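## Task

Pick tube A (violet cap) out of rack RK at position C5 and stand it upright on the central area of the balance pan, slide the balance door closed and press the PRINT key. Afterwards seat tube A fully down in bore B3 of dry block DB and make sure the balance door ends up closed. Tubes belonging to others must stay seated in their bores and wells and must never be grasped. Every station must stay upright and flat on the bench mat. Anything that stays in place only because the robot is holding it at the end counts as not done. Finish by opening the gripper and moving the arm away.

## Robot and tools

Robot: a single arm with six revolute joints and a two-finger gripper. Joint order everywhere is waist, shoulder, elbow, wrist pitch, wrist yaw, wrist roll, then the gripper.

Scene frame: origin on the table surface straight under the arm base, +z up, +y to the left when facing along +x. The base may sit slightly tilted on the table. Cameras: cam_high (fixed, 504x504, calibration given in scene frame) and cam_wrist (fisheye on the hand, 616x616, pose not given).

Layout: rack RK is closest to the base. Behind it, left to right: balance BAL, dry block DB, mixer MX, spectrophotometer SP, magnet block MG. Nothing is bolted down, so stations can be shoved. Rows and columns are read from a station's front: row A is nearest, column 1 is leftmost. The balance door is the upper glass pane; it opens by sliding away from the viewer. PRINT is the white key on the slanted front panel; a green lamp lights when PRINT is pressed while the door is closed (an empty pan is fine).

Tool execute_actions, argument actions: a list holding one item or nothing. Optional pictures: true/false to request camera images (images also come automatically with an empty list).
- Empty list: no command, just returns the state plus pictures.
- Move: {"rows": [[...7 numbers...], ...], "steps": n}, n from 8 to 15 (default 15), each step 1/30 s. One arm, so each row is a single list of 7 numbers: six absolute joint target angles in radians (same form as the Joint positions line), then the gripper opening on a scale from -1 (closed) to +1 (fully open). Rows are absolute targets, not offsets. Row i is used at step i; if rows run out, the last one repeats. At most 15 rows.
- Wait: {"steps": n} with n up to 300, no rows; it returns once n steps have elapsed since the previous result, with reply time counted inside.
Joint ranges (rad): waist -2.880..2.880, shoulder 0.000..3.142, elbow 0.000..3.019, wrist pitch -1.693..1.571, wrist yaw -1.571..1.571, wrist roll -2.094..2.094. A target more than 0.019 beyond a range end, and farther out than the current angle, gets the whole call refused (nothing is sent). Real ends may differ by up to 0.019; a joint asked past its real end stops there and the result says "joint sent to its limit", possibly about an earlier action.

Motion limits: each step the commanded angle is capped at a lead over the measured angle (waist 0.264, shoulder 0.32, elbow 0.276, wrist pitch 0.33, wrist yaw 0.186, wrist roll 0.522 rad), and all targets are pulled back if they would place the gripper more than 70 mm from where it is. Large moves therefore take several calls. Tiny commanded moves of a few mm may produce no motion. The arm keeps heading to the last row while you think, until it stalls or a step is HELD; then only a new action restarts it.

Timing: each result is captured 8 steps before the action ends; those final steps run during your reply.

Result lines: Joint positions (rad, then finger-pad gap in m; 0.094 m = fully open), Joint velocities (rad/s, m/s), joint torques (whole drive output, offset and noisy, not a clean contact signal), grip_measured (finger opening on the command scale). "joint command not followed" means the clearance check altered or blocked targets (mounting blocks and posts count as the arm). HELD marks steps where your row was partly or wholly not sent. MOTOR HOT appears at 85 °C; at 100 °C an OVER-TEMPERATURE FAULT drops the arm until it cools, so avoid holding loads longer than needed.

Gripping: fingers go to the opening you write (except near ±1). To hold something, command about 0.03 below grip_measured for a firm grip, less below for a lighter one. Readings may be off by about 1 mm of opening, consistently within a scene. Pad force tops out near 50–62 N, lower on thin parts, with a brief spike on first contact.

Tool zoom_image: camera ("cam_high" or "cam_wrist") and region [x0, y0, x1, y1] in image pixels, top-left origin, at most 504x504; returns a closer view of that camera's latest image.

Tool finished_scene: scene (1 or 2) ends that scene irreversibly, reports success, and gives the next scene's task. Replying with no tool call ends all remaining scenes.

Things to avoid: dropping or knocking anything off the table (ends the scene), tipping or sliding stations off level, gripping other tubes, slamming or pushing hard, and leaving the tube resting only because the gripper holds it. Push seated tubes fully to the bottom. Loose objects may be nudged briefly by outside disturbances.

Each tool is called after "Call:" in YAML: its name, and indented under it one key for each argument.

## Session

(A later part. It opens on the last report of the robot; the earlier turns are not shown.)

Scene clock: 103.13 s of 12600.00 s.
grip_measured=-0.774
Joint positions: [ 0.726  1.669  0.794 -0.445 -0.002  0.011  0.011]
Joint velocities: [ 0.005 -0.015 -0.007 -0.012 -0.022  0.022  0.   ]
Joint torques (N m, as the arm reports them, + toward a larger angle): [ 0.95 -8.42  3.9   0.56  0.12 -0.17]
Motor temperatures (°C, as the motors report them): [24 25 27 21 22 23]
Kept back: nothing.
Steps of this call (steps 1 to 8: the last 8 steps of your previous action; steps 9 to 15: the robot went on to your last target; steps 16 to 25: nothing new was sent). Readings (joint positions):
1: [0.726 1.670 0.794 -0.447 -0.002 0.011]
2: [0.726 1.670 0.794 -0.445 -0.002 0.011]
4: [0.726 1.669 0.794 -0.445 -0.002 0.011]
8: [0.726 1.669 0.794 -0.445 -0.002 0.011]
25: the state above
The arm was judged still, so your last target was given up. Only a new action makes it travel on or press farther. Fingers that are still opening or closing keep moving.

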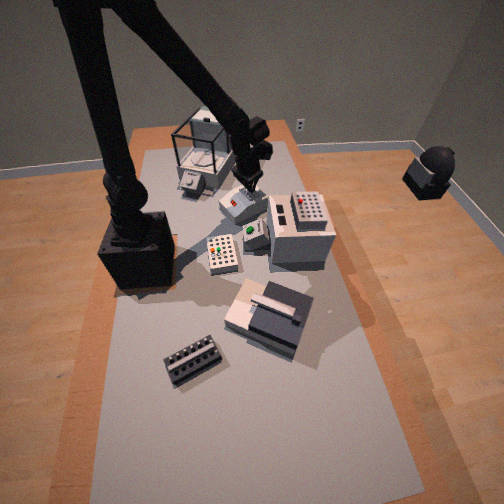

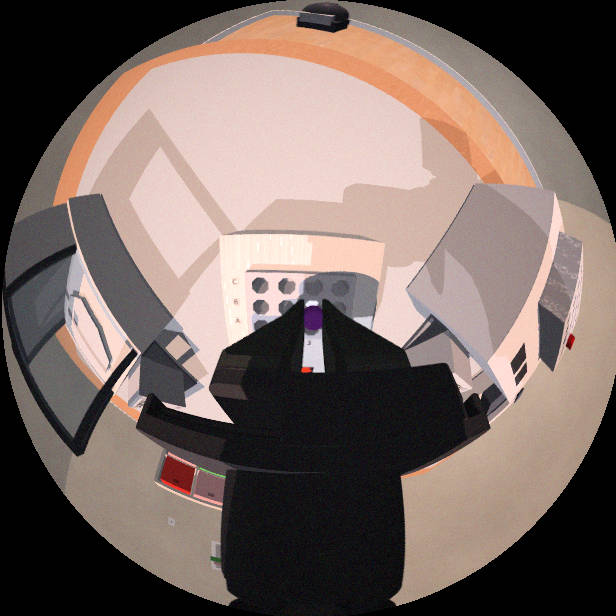

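Call:
execute_actions:
  actions:
    - {"rows":[[0.74,1.67,0.8,-0.445,0,0,-0.55],[0.74,1.665,0.81,-0.445,0,0,-0.55],[0.74,1.655,0.81,-0.45,0,0,-0.55],[0.74,1.645,0.81,-0.46,0,0,-0.55],[0.74,1.635,0.81,-0.475,0,0,-0.55],[0.74,1.625,0.81,-0.49,0,0,-0.55],[0.74,1.615,0.81,-0.505,0,0,-0.55],[0.74,1.605,0.81,-0.52,0,0,-0.55],[0.74,1.595,0.81,-0.535,0,0,-0.55],[0.74,1.59,0.81,-0.545,0,0,-0.55]],"steps":15}

Call:
execute_actions:
  actions:
    - {"steps":25}
  pictures: true

Call:
zoom_image:
  camera: "cam_high"
  region: [220,160,280,220]

Scene clock: 103.83 s of 12600.00 s.
grip_measured=-0.553
Joint positions: [ 0.726  1.657  0.794 -0.471 -0.002  0.011  0.021]
Joint velocities: [-0.005 -0.181  0.002 -0.379 -0.081 -0.007 -0.   ]
Joint torques (N m, as the arm reports them, + toward a larger angle): [  0.73 -13.66   6.55   0.22   0.13  -0.16]
Motor temperatures (°C, as the motors report them): [24 25 27 21 22 23]
Steps of this call (steps 1 to 14: nothing new was sent; steps 15 to 21: the first 7 steps of this action). Readings (joint positions):
15: [0.726 1.668 0.794 -0.445 -0.002 0.011]
16: [0.726 1.668 0.794 -0.445 -0.002 0.011]
18: [0.726 1.668 0.794 -0.446 -0.002 0.011]
21: the state above

Scene clock: 104.67 s of 12600.00 s.
grip_measured=-0.553
Joint positions: [ 0.726  1.599  0.794 -0.536 -0.002  0.011  0.021]
Joint velocities: [-0.015 -0.015 -0.007  0.002  0.007  0.022 -0.001]
Joint torques (N m, as the arm reports them, + toward a larger angle): [  0.83 -11.22   6.88   0.03   0.13  -0.16]
Motor temperatures (°C, as the motors report them): [24 25 27 21 22 23]
Kept back: nothing.
Steps of this call (steps 1 to 8: the last 8 steps of your previous action; steps 9 to 25: the robot went on to your last target). Readings (joint positions):
1: [0.726 1.651 0.794 -0.485 -0.002 0.011]
2: [0.726 1.642 0.794 -0.499 -0.002 0.011]
4: [0.726 1.622 0.794 -0.523 -0.002 0.011]
8: [0.726 1.599 0.794 -0.534 -0.002 0.011]
25: the state above

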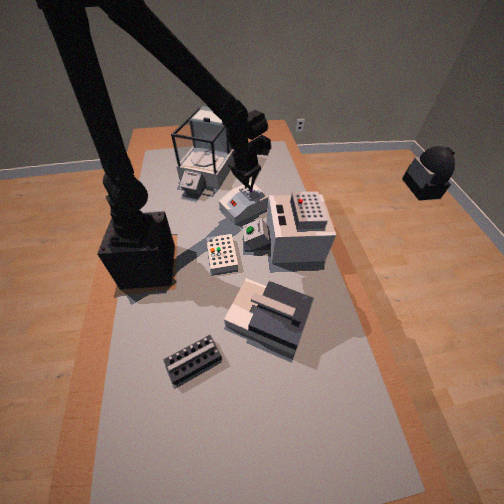

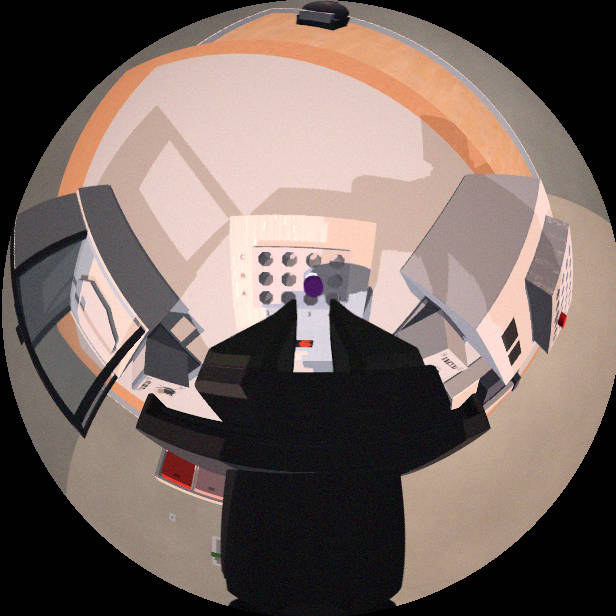

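Region (220, 160, 280, 220) of cam_high's 504x504 image, scaled by 8.400, with more detail than that image has.

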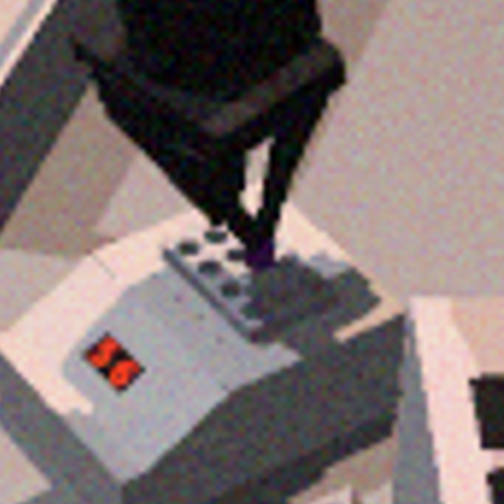

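Forward ~7 mm, then press.

Call:
execute_actions:
  actions:
    - {"rows":[[0.74,1.59,0.81,-0.52,0,0,-1],[0.74,1.59,0.81,-0.51,0,0,-1],[0.74,1.59,0.81,-0.495,0,0,-1],[0.74,1.59,0.81,-0.495,0,0,-1],[0.74,1.605,0.81,-0.495,0,0,-1],[0.74,1.61,0.81,-0.495,0,0,-1],[0.74,1.615,0.81,-0.495,0,0,-1],[0.74,1.62,0.81,-0.495,0,0,-1],[0.74,1.625,0.81,-0.49,0,0,-1],[0.74,1.63,0.81,-0.49,0,0,-1]],"steps":15}

Call:
execute_actions:
  actions:
    - {"steps":25}
  pictures: true

Call:
zoom_image:
  camera: "cam_high"
  region: [220,160,280,220]

Call:
zoom_image:
  camera: "cam_wrist"
  region: [230,200,400,370]

Scene clock: 105.33 s of 12600.00 s.
grip_measured=-0.982
Joint positions: [ 0.726  1.6    0.794 -0.511 -0.002  0.011  0.001]
Joint velocities: [-0.005  0.054  0.022  0.027  0.007 -0.037  0.001]
Joint torques (N m, as the arm reports them, + toward a larger angle): [ 0.85 -9.55  6.91  0.74  0.13 -0.16]
Motor temperatures (°C, as the motors report them): [24 25 27 21 22 23]
Steps of this call (steps 1 to 13: the robot went on to your last target; steps 14 to 20: the first 7 steps of this action). Readings (joint positions):
14: [0.726 1.599 0.794 -0.536 -0.002 0.011]
15: [0.726 1.599 0.794 -0.534 -0.002 0.011]
17: [0.726 1.599 0.794 -0.522 -0.002 0.011]
20: the state above

Scene clock: 106.17 s of 12600.00 s.
grip_measured=-0.982
Joint positions: [ 0.726  1.629  0.794 -0.504 -0.002  0.011  0.001]
Joint velocities: [-0.005 -0.005 -0.007  0.007  0.037 -0.022  0.001]
Joint torques (N m, as the arm reports them, + toward a larger angle): [  0.84 -10.71   6.78   0.82   0.13  -0.16]
Motor temperatures (°C, as the motors report them): [24 25 27 21 22 23]
Kept back: nothing.
Steps of this call (steps 1 to 8: the last 8 steps of your previous action; steps 9 to 25: the robot went on to your last target). Readings (joint positions):
1: [0.726 1.602 0.794 -0.509 -0.002 0.011]
2: [0.726 1.605 0.794 -0.508 -0.002 0.011]
4: [0.726 1.614 0.794 -0.505 -0.002 0.011]
8: [0.726 1.628 0.794 -0.504 -0.002 0.011]
25: the state above

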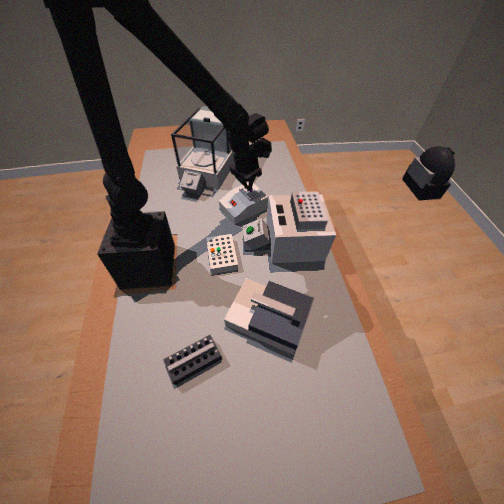

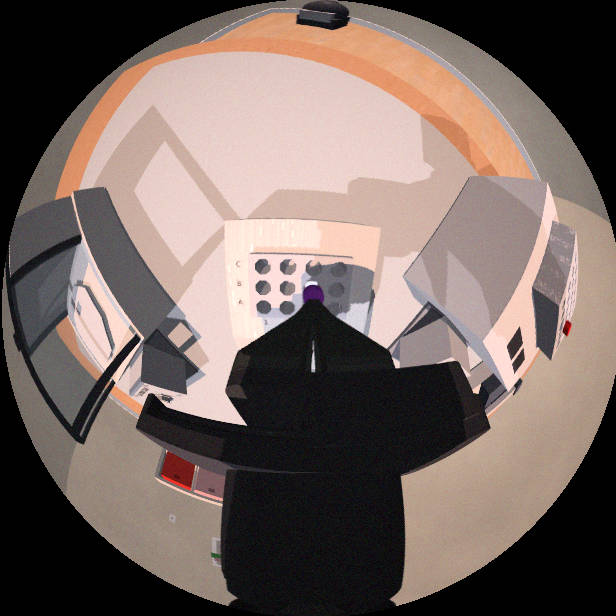

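Region (220, 160, 280, 220) of cam_high's 504x504 image, scaled by 8.400, with more detail than that image has.

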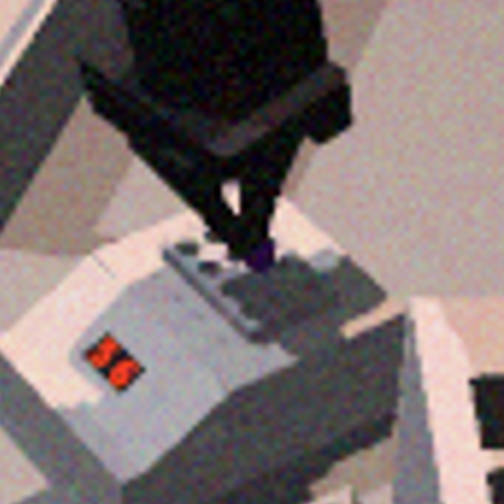

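Region (230, 200, 400, 370) of cam_wrist's 616x616 image, scaled by 2.965, with more detail than that image has.

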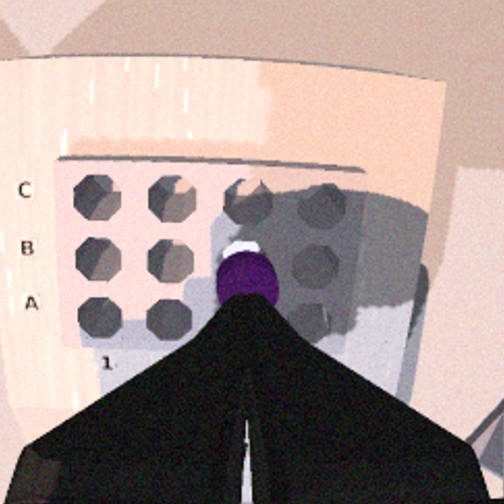

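Too far back; lift, forward, press.

Call:
execute_actions:
  actions:
    - {"rows":[[0.74,1.605,0.81,-0.5,0,0,-1],[0.74,1.595,0.81,-0.5,0,0,-1],[0.74,1.59,0.81,-0.5,0,0,-1],[0.74,1.59,0.81,-0.5,0,0,-1],[0.74,1.59,0.81,-0.5,0,0,-1],[0.74,1.59,0.81,-0.5,0,0,-1],[0.74,1.59,0.81,-0.49,0,0,-1],[0.74,1.59,0.81,-0.48,0,0,-1],[0.74,1.59,0.81,-0.47,0,0,-1],[0.74,1.59,0.81,-0.46,0,0,-1]],"steps":15}

Call:
execute_actions:
  actions:
    - {"rows":[[0.74,1.605,0.81,-0.46,0,0,-1],[0.74,1.61,0.81,-0.46,0,0,-1],[0.74,1.615,0.81,-0.46,0,0,-1],[0.74,1.62,0.81,-0.46,0,0,-1],[0.74,1.625,0.81,-0.455,0,0,-1],[0.74,1.63,0.81,-0.455,0,0,-1],[0.74,1.635,0.81,-0.45,0,0,-1],[0.74,1.64,0.81,-0.45,0,0,-1],[0.74,1.645,0.81,-0.445,0,0,-1],[0.74,1.65,0.81,-0.445,0,0,-1],[0.74,1.66,0.81,-0.44,0,0,-1]],"steps":15}

Call:
execute_actions:
  actions:
    - {"steps":25}
  pictures: true

Call:
zoom_image:
  camera: "cam_wrist"
  region: [230,200,400,370]

Scene clock: 107.07 s of 12600.00 s.
grip_measured=-0.982
Joint positions: [ 0.726  1.611  0.794 -0.504 -0.002  0.011  0.001]
Joint velocities: [-0.015 -0.093 -0.017  0.002  0.007  0.022  0.   ]
Joint torques (N m, as the arm reports them, + toward a larger angle): [  0.83 -11.78   6.87   0.89   0.13  -0.16]
Motor temperatures (°C, as the motors report them): [24 25 27 21 22 23]
Steps of this call (steps 1 to 15: the robot went on to your last target; steps 16 to 20: nothing new was sent; steps 21 to 27: the first 7 steps of this action). Readings (joint positions):
21: [0.726 1.629 0.794 -0.504 -0.002 0.011]
22: [0.726 1.628 0.794 -0.504 -0.002 0.011]
24: [0.726 1.622 0.794 -0.504 -0.002 0.011]
27: the state above

Scene clock: 107.57 s of 12600.00 s.
grip_measured=-0.982
Joint positions: [ 0.726  1.615  0.794 -0.47  -0.002  0.011  0.001]
Joint velocities: [-0.015  0.122 -0.027  0.09  -0.007 -0.022 -0.   ]
Joint torques (N m, as the arm reports them, + toward a larger angle): [ 0.83 -9.58  6.87  0.85  0.13 -0.16]
Motor temperatures (°C, as the motors report them): [24 25 27 21 22 23]
Steps of this call (steps 1 to 8: the last 8 steps of your previous action; steps 9 to 15: the first 7 steps of this action). Readings (joint positions):
9: [0.726 1.606 0.794 -0.475 -0.002 0.011]
10: [0.726 1.606 0.794 -0.475 -0.002 0.011]
12: [0.726 1.607 0.794 -0.475 -0.002 0.011]
15: the state above

Scene clock: 108.40 s of 12600.00 s.
grip_measured=-0.983
Joint positions: [ 0.726  1.64   0.796 -0.452 -0.001  0.011  0.001]
Joint velocities: [-0.005 -0.005  0.007 -0.002 -0.007 -0.022  0.001]
Joint torques (N m, as the arm reports them, + toward a larger angle): [ 0.86 -9.17  6.54  0.83  0.12 -0.16]
Motor temperatures (°C, as the motors report them): [24 25 27 21 22 23]
Kept back: nothing.
Steps of this call (steps 1 to 8: the last 8 steps of your previous action; steps 9 to 25: the robot went on to your last target). Readings (joint positions):
1: [0.726 1.619 0.794 -0.468 -0.002 0.011]
2: [0.726 1.625 0.794 -0.465 -0.002 0.011]
4: [0.726 1.638 0.794 -0.461 -0.002 0.011]
8: [0.726 1.640 0.796 -0.452 -0.001 0.011]
25: the state above

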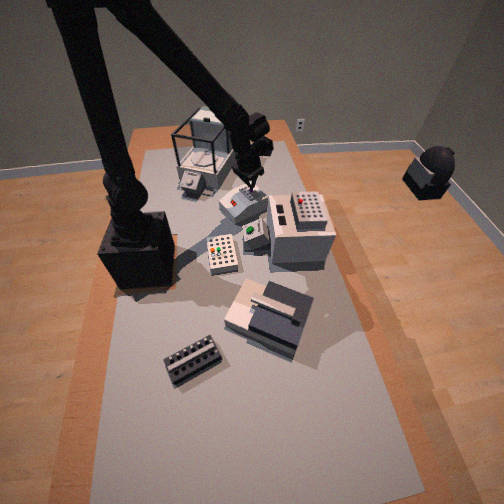

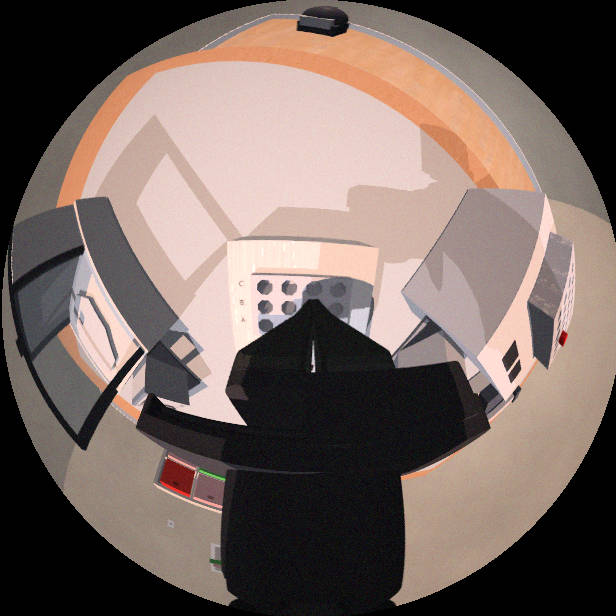

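Region (230, 200, 400, 370) of cam_wrist's 616x616 image, scaled by 2.965, with more detail than that image has.

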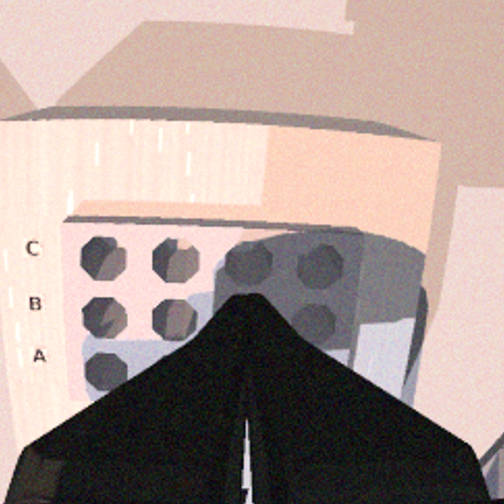

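On the cap; press harder.

Call:
execute_actions:
  actions:
    - {"rows":[[0.74,1.665,0.8,-0.44,0,0,-1],[0.74,1.67,0.79,-0.44,0,0,-1],[0.74,1.675,0.785,-0.44,0,0,-1],[0.74,1.68,0.78,-0.44,0,0,-1],[0.74,1.685,0.775,-0.44,0,0,-1]],"steps":15}

Call:
execute_actions:
  actions:
    - {"steps":18}

Call:
execute_actions:
  actions:
    - {"rows":[[0.74,1.64,0.83,-0.46,0,0,-1],[0.74,1.62,0.86,-0.5,0,0,-1],[0.74,1.6,0.9,-0.55,0,0,-1],[0.74,1.58,0.94,-0.61,0,0,-1],[0.74,1.56,0.98,-0.67,0,0,-1],[0.74,1.54,1.02,-0.73,0,0,-1],[0.74,1.52,1.06,-0.79,0,0,-1],[0.74,1.51,1.1,-0.85,0,0,-1],[0.74,1.5,1.14,-0.91,0,0,-1],[0.74,1.5,1.18,-0.97,0,0,-1],[0.74,1.5,1.22,-1.03,0,0,-1],[0.74,1.5,1.26,-1.09,0,0,-1],[0.74,1.5,1.3,-1.15,0,0,-1],[0.74,1.5,1.34,-1.2,0,0,-1],[0.74,1.5,1.38,-1.25,0,0,-1]]}

Call:
execute_actions:
  actions:
    - {"steps":20}

Call:
execute_actions:
  actions:
    - {"rows":[[0.77,1.5,1.38,-1.25,0,0,-1],[0.81,1.5,1.39,-1.25,0,0,-1],[0.86,1.51,1.4,-1.25,0,0,-1],[0.91,1.52,1.41,-1.25,0,0,-1],[0.96,1.53,1.42,-1.26,0,0,-1],[1.01,1.55,1.44,-1.26,0,0,-1],[1.06,1.57,1.46,-1.27,0,0,-1],[1.11,1.59,1.48,-1.27,0,0,-1],[1.16,1.61,1.5,-1.28,0,0,-1],[1.2,1.63,1.52,-1.28,0,0,-1],[1.24,1.65,1.54,-1.29,0,0,-1],[1.27,1.67,1.55,-1.29,0,0,-1],[1.3,1.69,1.56,-1.295,0,0,-1],[1.32,1.71,1.58,-1.295,0,0,-1],[1.325,1.73,1.6,-1.295,0,0,-1]]}

Call:
execute_actions:
  actions:
    - {"steps":20}

Call:
execute_actions:
  actions:
    - {"rows":[[1.325,1.75,1.62,-1.295,0,0,-1],[1.325,1.77,1.64,-1.295,0,0,-1],[1.325,1.79,1.655,-1.295,0,0,-1],[1.325,1.81,1.665,-1.29,0,0,-1],[1.325,1.83,1.665,-1.28,0,0,-1],[1.325,1.845,1.665,-1.27,0,0,-1],[1.325,1.855,1.665,-1.26,0,0,-1],[1.325,1.865,1.665,-1.24,0,0,-1],[1.325,1.875,1.665,-1.22,0,0,-1]],"steps":15}

Call:
execute_actions:
  actions:
    - {"steps":30}
  pictures: true

Scene clock: 109.83 s of 12600.00 s.
grip_measured=-0.983
Joint positions: [ 0.726  1.641  0.795 -0.451 -0.001  0.011  0.001]
Joint velocities: [ 0.005 -0.024 -0.022  0.002  0.037  0.022 -0.   ]
Joint torques (N m, as the arm reports them, + toward a larger angle): [ 0.84 -7.29  4.04  0.78  0.12 -0.16]
Motor temperatures (°C, as the motors report them): [24 25 27 21 22 23]
Steps of this call (steps 1 to 15: the robot went on to your last target; steps 16 to 36: nothing new was sent; steps 37 to 43: the first 7 steps of this action). Readings (joint positions):
37: [0.726 1.640 0.796 -0.452 -0.001 0.011]
38: [0.726 1.640 0.796 -0.452 -0.001 0.011]
40: [0.726 1.641 0.796 -0.452 -0.001 0.011]
43: the state above

Scene clock: 110.43 s of 12600.00 s.
grip_measured=-0.983
Joint positions: [ 0.726  1.641  0.795 -0.451 -0.001  0.011  0.001]
Joint velocities: [-0.005  0.005 -0.012  0.012 -0.154  0.066 -0.001]
Joint torques (N m, as the arm reports them, + toward a larger angle): [ 0.86 -7.27  4.02  0.76  0.11 -0.16]
Motor temperatures (°C, as the motors report them): [24 25 27 21 22 23]
Kept back: nothing.
Steps of this call (steps 1 to 8: the last 8 steps of your previous action; steps 9 to 15: the robot went on to your last target; steps 16 to 18: nothing new was sent). Readings (joint positions):
1: [0.726 1.641 0.795 -0.451 -0.001 0.011]
2: [0.726 1.641 0.795 -0.451 -0.001 0.011]
4: [0.726 1.641 0.795 -0.451 -0.001 0.011]
8: [0.726 1.641 0.795 -0.451 -0.001 0.011]
18: the state above
The arm was judged still, so your last target was given up. Only a new action makes it travel on or press farther. Fingers that are still opening or closing keep moving.

Scene clock: 110.67 s of 12600.00 s.
grip_measured=-0.983
Joint positions: [ 0.726  1.617  0.894 -0.641 -0.001  0.011  0.001]
Joint velocities: [ 0.005 -0.298  0.706 -1.087  0.037  0.051  0.   ]
Joint torques (N m, as the arm reports them, + toward a larger angle): [  0.54 -14.6    9.93   0.38   0.1   -0.11]
Motor temperatures (°C, as the motors report them): [24 25 27 21 22 23]
Steps of this call (steps 1 to 7: the first 7 steps of this action). Readings (joint positions):
1: [0.726 1.640 0.797 -0.451 -0.001 0.011]
2: [0.726 1.638 0.801 -0.460 -0.001 0.011]
4: [0.726 1.636 0.827 -0.522 -0.001 0.011]
7: the state above

Scene clock: 111.33 s of 12600.00 s.
grip_measured=-0.983
Joint positions: [ 0.726  1.492  1.351 -1.24  -0.001  0.011  0.001]
Joint velocities: [-0.005  0.034  0.012 -0.061 -0.037 -0.081 -0.   ]
Joint torques (N m, as the arm reports them, + toward a larger angle): [  0.81 -11.57  10.3   -0.08   0.12  -0.16]
Motor temperatures (°C, as the motors report them): [24 25 27 21 22 23]
Kept back: nothing.
Steps of this call (steps 1 to 8: the last 8 steps of your previous action; steps 9 to 20: the robot went on to your last target). Readings (joint positions):
1: [0.726 1.607 0.919 -0.680 -0.001 0.011]
2: [0.726 1.596 0.946 -0.720 -0.001 0.011]
4: [0.726 1.575 1.007 -0.811 -0.001 0.011]
8: [0.726 1.549 1.153 -1.018 -0.001 0.011]
20: the state above

Scene clock: 111.57 s of 12600.00 s.
grip_measured=-0.983
Joint positions: [ 0.873  1.513  1.357 -1.245  0.004  0.011  0.001]
Joint velocities: [ 1.187  0.259  0.139 -0.085  0.051 -0.037  0.   ]
Joint torques (N m, as the arm reports them, + toward a larger angle): [  1.95 -11.18  12.21  -0.16  -0.03  -0.12]
Motor temperatures (°C, as the motors report them): [24 25 27 21 22 23]
Steps of this call (steps 1 to 7: the first 7 steps of this action). Readings (joint positions):
1: [0.728 1.493 1.351 -1.241 -0.001 0.011]
2: [0.734 1.494 1.351 -1.241 0.001 0.011]
4: [0.769 1.498 1.351 -1.241 0.004 0.011]
7: the state above

Scene clock: 112.23 s of 12600.00 s.
grip_measured=-0.983
Joint positions: [ 1.344  1.751  1.552 -1.285 -0.003  0.011  0.001]
Joint velocities: [-0.132 -0.005 -0.017  0.012 -0.007  0.037 -0.   ]
Joint torques (N m, as the arm reports them, + toward a larger angle): [ -0.78 -17.43  11.41  -0.27   0.12  -0.16]
Motor temperatures (°C, as the motors report them): [24 25 28 21 22 23]
Kept back: nothing.
Steps of this call (steps 1 to 8: the last 8 steps of your previous action; steps 9 to 20: the robot went on to your last target). Readings (joint positions):
1: [0.915 1.524 1.363 -1.248 0.004 0.011]
2: [0.957 1.536 1.372 -1.250 0.004 0.011]
4: [1.044 1.567 1.394 -1.255 0.004 0.011]
8: [1.210 1.650 1.462 -1.270 0.003 0.011]
20: the state above

Scene clock: 112.47 s of 12600.00 s.
grip_measured=-0.983
Joint positions: [ 1.333  1.805  1.624 -1.282 -0.002  0.011  0.001]
Joint velocities: [ 0.005  0.386  0.232  0.222  0.037  0.037 -0.   ]
Joint torques (N m, as the arm reports them, + toward a larger angle): [ -0.6  -14.25   9.8    0.23   0.12  -0.17]
Motor temperatures (°C, as the motors report them): [24 25 28 21 22 23]
Steps of this call (steps 1 to 7: the first 7 steps of this action). Readings (joint positions):
1: [1.340 1.751 1.552 -1.286 -0.002 0.011]
2: [1.337 1.753 1.557 -1.288 -0.002 0.011]
4: [1.334 1.767 1.581 -1.291 -0.002 0.011]
7: the state above

Scene clock: 113.47 s of 12600.00 s.
grip_measured=-0.983
Joint positions: [ 1.333  1.88   1.635 -1.229 -0.002  0.011  0.001]
Joint velocities: [-0.015 -0.015 -0.002  0.002 -0.037 -0.037  0.   ]
Joint torques (N m, as the arm reports them, + toward a larger angle): [ -0.4  -17.56   9.88   0.35   0.11  -0.16]
Motor temperatures (°C, as the motors report them): [24 25 28 21 22 23]
Kept back: nothing.
Steps of this call (steps 1 to 8: the last 8 steps of your previous action; steps 9 to 30: the robot went on to your last target). Readings (joint positions):
1: [1.333 1.818 1.629 -1.272 -0.002 0.011]
2: [1.333 1.831 1.630 -1.258 -0.002 0.011]
4: [1.333 1.857 1.630 -1.239 -0.002 0.011]
8: [1.333 1.880 1.635 -1.230 -0.002 0.011]
30: the state above
The arm was judged still, so your last target was given up. Only a new action makes it travel on or press farther. Fingers that are still opening or closing keep moving.

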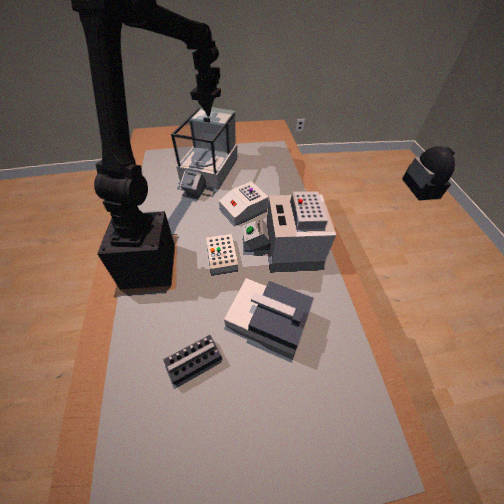

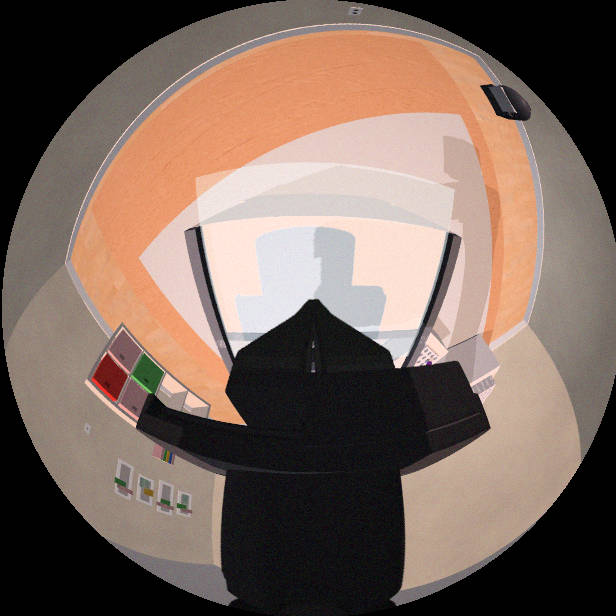

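Call:
execute_actions:
  actions:
    - {"rows":[[1.31,1.865,1.635,-1.22,0,0,-1],[1.31,1.853,1.618,-1.215,0,0,-1],[1.31,1.841,1.601,-1.21,0,0,-1],[1.31,1.829,1.584,-1.204,0,0,-1],[1.31,1.817,1.567,-1.199,0,0,-1],[1.31,1.805,1.55,-1.193,0,0,-1],[1.31,1.793,1.533,-1.188,0,0,-1],[1.31,1.781,1.516,-1.183,0,0,-1],[1.31,1.77,1.499,-1.177,0,0,-1],[1.31,1.758,1.482,-1.172,0,0,-1],[1.31,1.746,1.465,-1.166,0,0,-1],[1.31,1.734,1.448,-1.161,0,0,-1],[1.31,1.722,1.431,-1.156,0,0,-1],[1.31,1.71,1.414,-1.15,0,0,-1],[1.31,1.698,1.397,-1.145,0,0,-1]]}

Call:
execute_actions:
  actions:
    - {"steps":25}

Call:
execute_actions:
  actions:
    - {"rows":[[1.31,1.686,1.38,-1.14,0,0,-1],[1.31,1.674,1.363,-1.136,0,0,-1],[1.31,1.662,1.347,-1.132,0,0,-1],[1.31,1.65,1.33,-1.127,0,0,-1],[1.31,1.638,1.313,-1.123,0,0,-1],[1.31,1.626,1.296,-1.118,0,0,-1],[1.31,1.614,1.279,-1.114,0,0,-1],[1.31,1.602,1.263,-1.109,0,0,-1],[1.31,1.59,1.246,-1.105,0,0,-1],[1.31,1.578,1.229,-1.1,0,0,-1],[1.31,1.566,1.212,-1.096,0,0,-1],[1.31,1.554,1.195,-1.091,0,0,-1],[1.31,1.542,1.179,-1.087,0,0,-1],[1.31,1.53,1.162,-1.082,0,0,-1],[1.31,1.518,1.145,-1.078,0,0,-1]]}

Call:
execute_actions:
  actions:
    - {"steps":25}

Call:
execute_actions:
  actions:
    - {"rows":[[1.31,1.51,1.14,-1.1,0,0,-1],[1.31,1.505,1.135,-1.12,0,0,-1]],"steps":15}

Call:
execute_actions:
  actions:
    - {"rows":[[1.31,1.51,1.17,-1.09,0,0,-1],[1.31,1.51,1.2,-1.09,0,0,-1],[1.31,1.51,1.23,-1.1,0,0,-1],[1.31,1.5,1.26,-1.12,0,0,-1],[1.31,1.48,1.29,-1.15,0,0,-1],[1.31,1.45,1.3,-1.2,0,0,-1],[1.31,1.42,1.3,-1.25,0,0,-1],[1.31,1.4,1.3,-1.3,0,0,-1]],"steps":15}

Call:
execute_actions:
  actions:
    - {"steps":25}
  pictures: true

Scene clock: 114.53 s of 12600.00 s.
grip_measured=-0.983
Joint positions: [ 1.328  1.837  1.563 -1.205 -0.002  0.011  0.001]
Joint velocities: [-0.044 -0.376 -0.51   0.134 -0.037  0.037  0.002]
Joint torques (N m, as the arm reports them, + toward a larger angle): [ -1.2  -18.47   7.77   0.27   0.11  -0.16]
Motor temperatures (°C, as the motors report them): [24 25 28 21 22 23]
Steps of this call (steps 1 to 25: nothing new was sent; steps 26 to 32: the first 7 steps of this action). Readings (joint positions):
26: [1.333 1.880 1.635 -1.229 -0.002 0.011]
27: [1.333 1.879 1.632 -1.228 -0.002 0.011]
29: [1.331 1.870 1.614 -1.219 -0.002 0.011]
32: the state above

Scene clock: 115.37 s of 12600.00 s.
grip_measured=-0.983
Joint positions: [ 1.325  1.712  1.394 -1.152 -0.002  0.011  0.001]
Joint velocities: [-0.005 -0.005  0.002 -0.012 -0.081  0.037  0.   ]
Joint torques (N m, as the arm reports them, + toward a larger angle): [ -0.9  -16.03   7.72   0.29   0.1   -0.16]
Motor temperatures (°C, as the motors report them): [24 25 28 21 22 23]
Kept back: nothing.
Steps of this call (steps 1 to 8: the last 8 steps of your previous action; steps 9 to 25: the robot went on to your last target). Readings (joint positions):
1: [1.327 1.825 1.544 -1.201 -0.002 0.011]
2: [1.326 1.812 1.526 -1.195 -0.002 0.011]
4: [1.325 1.790 1.492 -1.182 -0.002 0.011]
8: [1.325 1.742 1.427 -1.157 -0.002 0.011]
25: the state above

Scene clock: 115.60 s of 12600.00 s.
grip_measured=-0.983
Joint positions: [ 1.325  1.66   1.312 -1.121 -0.002  0.011  0.001]
Joint velocities: [-0.005 -0.405 -0.54   0.105 -0.051 -0.051 -0.001]
Joint torques (N m, as the arm reports them, + toward a larger angle): [ -0.68 -16.16   7.26  -0.01   0.09  -0.16]
Motor temperatures (°C, as the motors report them): [24 25 28 21 22 23]
Steps of this call (steps 1 to 7: the first 7 steps of this action). Readings (joint positions):
1: [1.325 1.711 1.392 -1.151 -0.002 0.011]
2: [1.325 1.709 1.387 -1.145 -0.002 0.011]
4: [1.325 1.696 1.365 -1.133 -0.002 0.011]
7: the state above

Scene clock: 116.43 s of 12600.00 s.
grip_measured=-0.983
Joint positions: [ 1.325  1.527  1.143 -1.085 -0.002  0.011  0.001]
Joint velocities: [-0.015  0.015  0.017  0.007 -0.037  0.007 -0.   ]
Joint torques (N m, as the arm reports them, + toward a larger angle): [ -0.82 -12.6    7.45   0.27   0.1   -0.16]
Motor temperatures (°C, as the motors report them): [24 25 28 21 22 23]
Kept back: nothing.
Steps of this call (steps 1 to 8: the last 8 steps of your previous action; steps 9 to 25: the robot went on to your last target). Readings (joint positions):
1: [1.325 1.646 1.294 -1.117 -0.002 0.011]
2: [1.325 1.633 1.276 -1.114 -0.002 0.011]
4: [1.325 1.606 1.241 -1.106 -0.002 0.011]
8: [1.325 1.555 1.176 -1.088 -0.002 0.011]
25: the state above

Scene clock: 116.67 s of 12600.00 s.
grip_measured=-0.983
Joint positions: [ 1.325  1.523  1.141 -1.095 -0.002  0.011  0.001]
Joint velocities: [-0.015 -0.034  0.017 -0.017  0.022 -0.022 -0.001]
Joint torques (N m, as the arm reports them, + toward a larger angle): [ -0.88 -13.31   6.84  -0.73   0.1   -0.16]
Motor temperatures (°C, as the motors report them): [24 25 28 21 22 23]
Steps of this call (steps 1 to 7: the first 7 steps of this action). Readings (joint positions):
1: [1.325 1.527 1.143 -1.085 -0.002 0.011]
2: [1.325 1.527 1.142 -1.087 -0.002 0.011]
4: [1.325 1.525 1.141 -1.094 -0.002 0.011]
7: the state above

Scene clock: 117.17 s of 12600.00 s.
grip_measured=-0.983
Joint positions: [ 1.325  1.514  1.206 -1.156 -0.002  0.011  0.001]
Joint velocities: [-0.015 -0.23   0.486 -0.799  0.007 -0.007  0.   ]
Joint torques (N m, as the arm reports them, + toward a larger angle): [ -0.62 -16.92  10.83  -0.46   0.08  -0.14]
Motor temperatures (°C, as the motors report them): [24 25 28 21 22 23]
Steps of this call (steps 1 to 8: the last 8 steps of your previous action; steps 9 to 15: the first 7 steps of this action). Readings (joint positions):
9: [1.325 1.522 1.141 -1.095 -0.002 0.011]
10: [1.325 1.522 1.142 -1.095 -0.002 0.011]
12: [1.325 1.522 1.154 -1.100 -0.002 0.011]
15: the state above

Scene clock: 118.00 s of 12600.00 s.
grip_measured=-0.983
Joint positions: [ 1.325  1.397  1.264 -1.292 -0.002  0.011  0.001]
Joint velocities: [-0.024 -0.015 -0.002 -0.007 -0.081  0.007  0.   ]
Joint torques (N m, as the arm reports them, + toward a larger angle): [ -0.77 -10.62  10.7   -0.12   0.1   -0.16]
Motor temperatures (°C, as the motors report them): [24 25 28 21 22 23]
Kept back: nothing.
Steps of this call (steps 1 to 8: the last 8 steps of your previous action; steps 9 to 25: the robot went on to your last target). Readings (joint positions):
1: [1.325 1.503 1.220 -1.187 -0.002 0.011]
2: [1.325 1.485 1.230 -1.220 -0.002 0.011]
4: [1.325 1.443 1.242 -1.266 -0.002 0.011]
8: [1.325 1.387 1.259 -1.290 -0.002 0.011]
25: the state above

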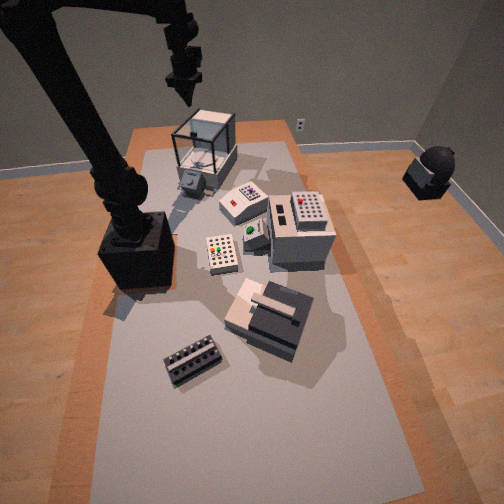

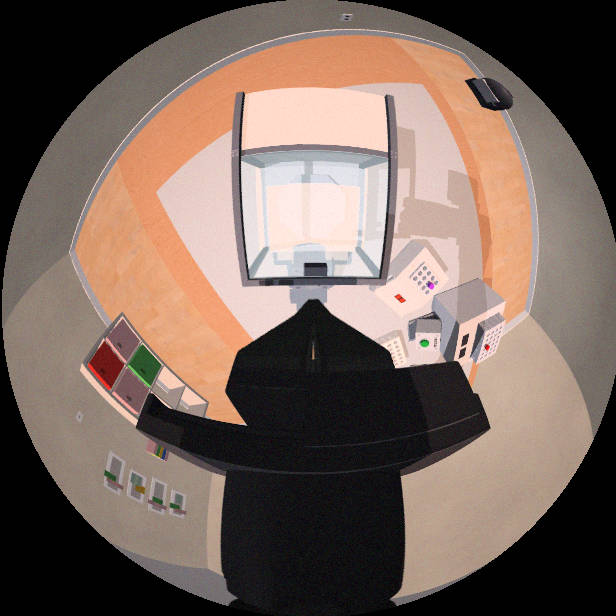

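Call:
finished_scene:
  scene: 1

The scene is finished: the task was done.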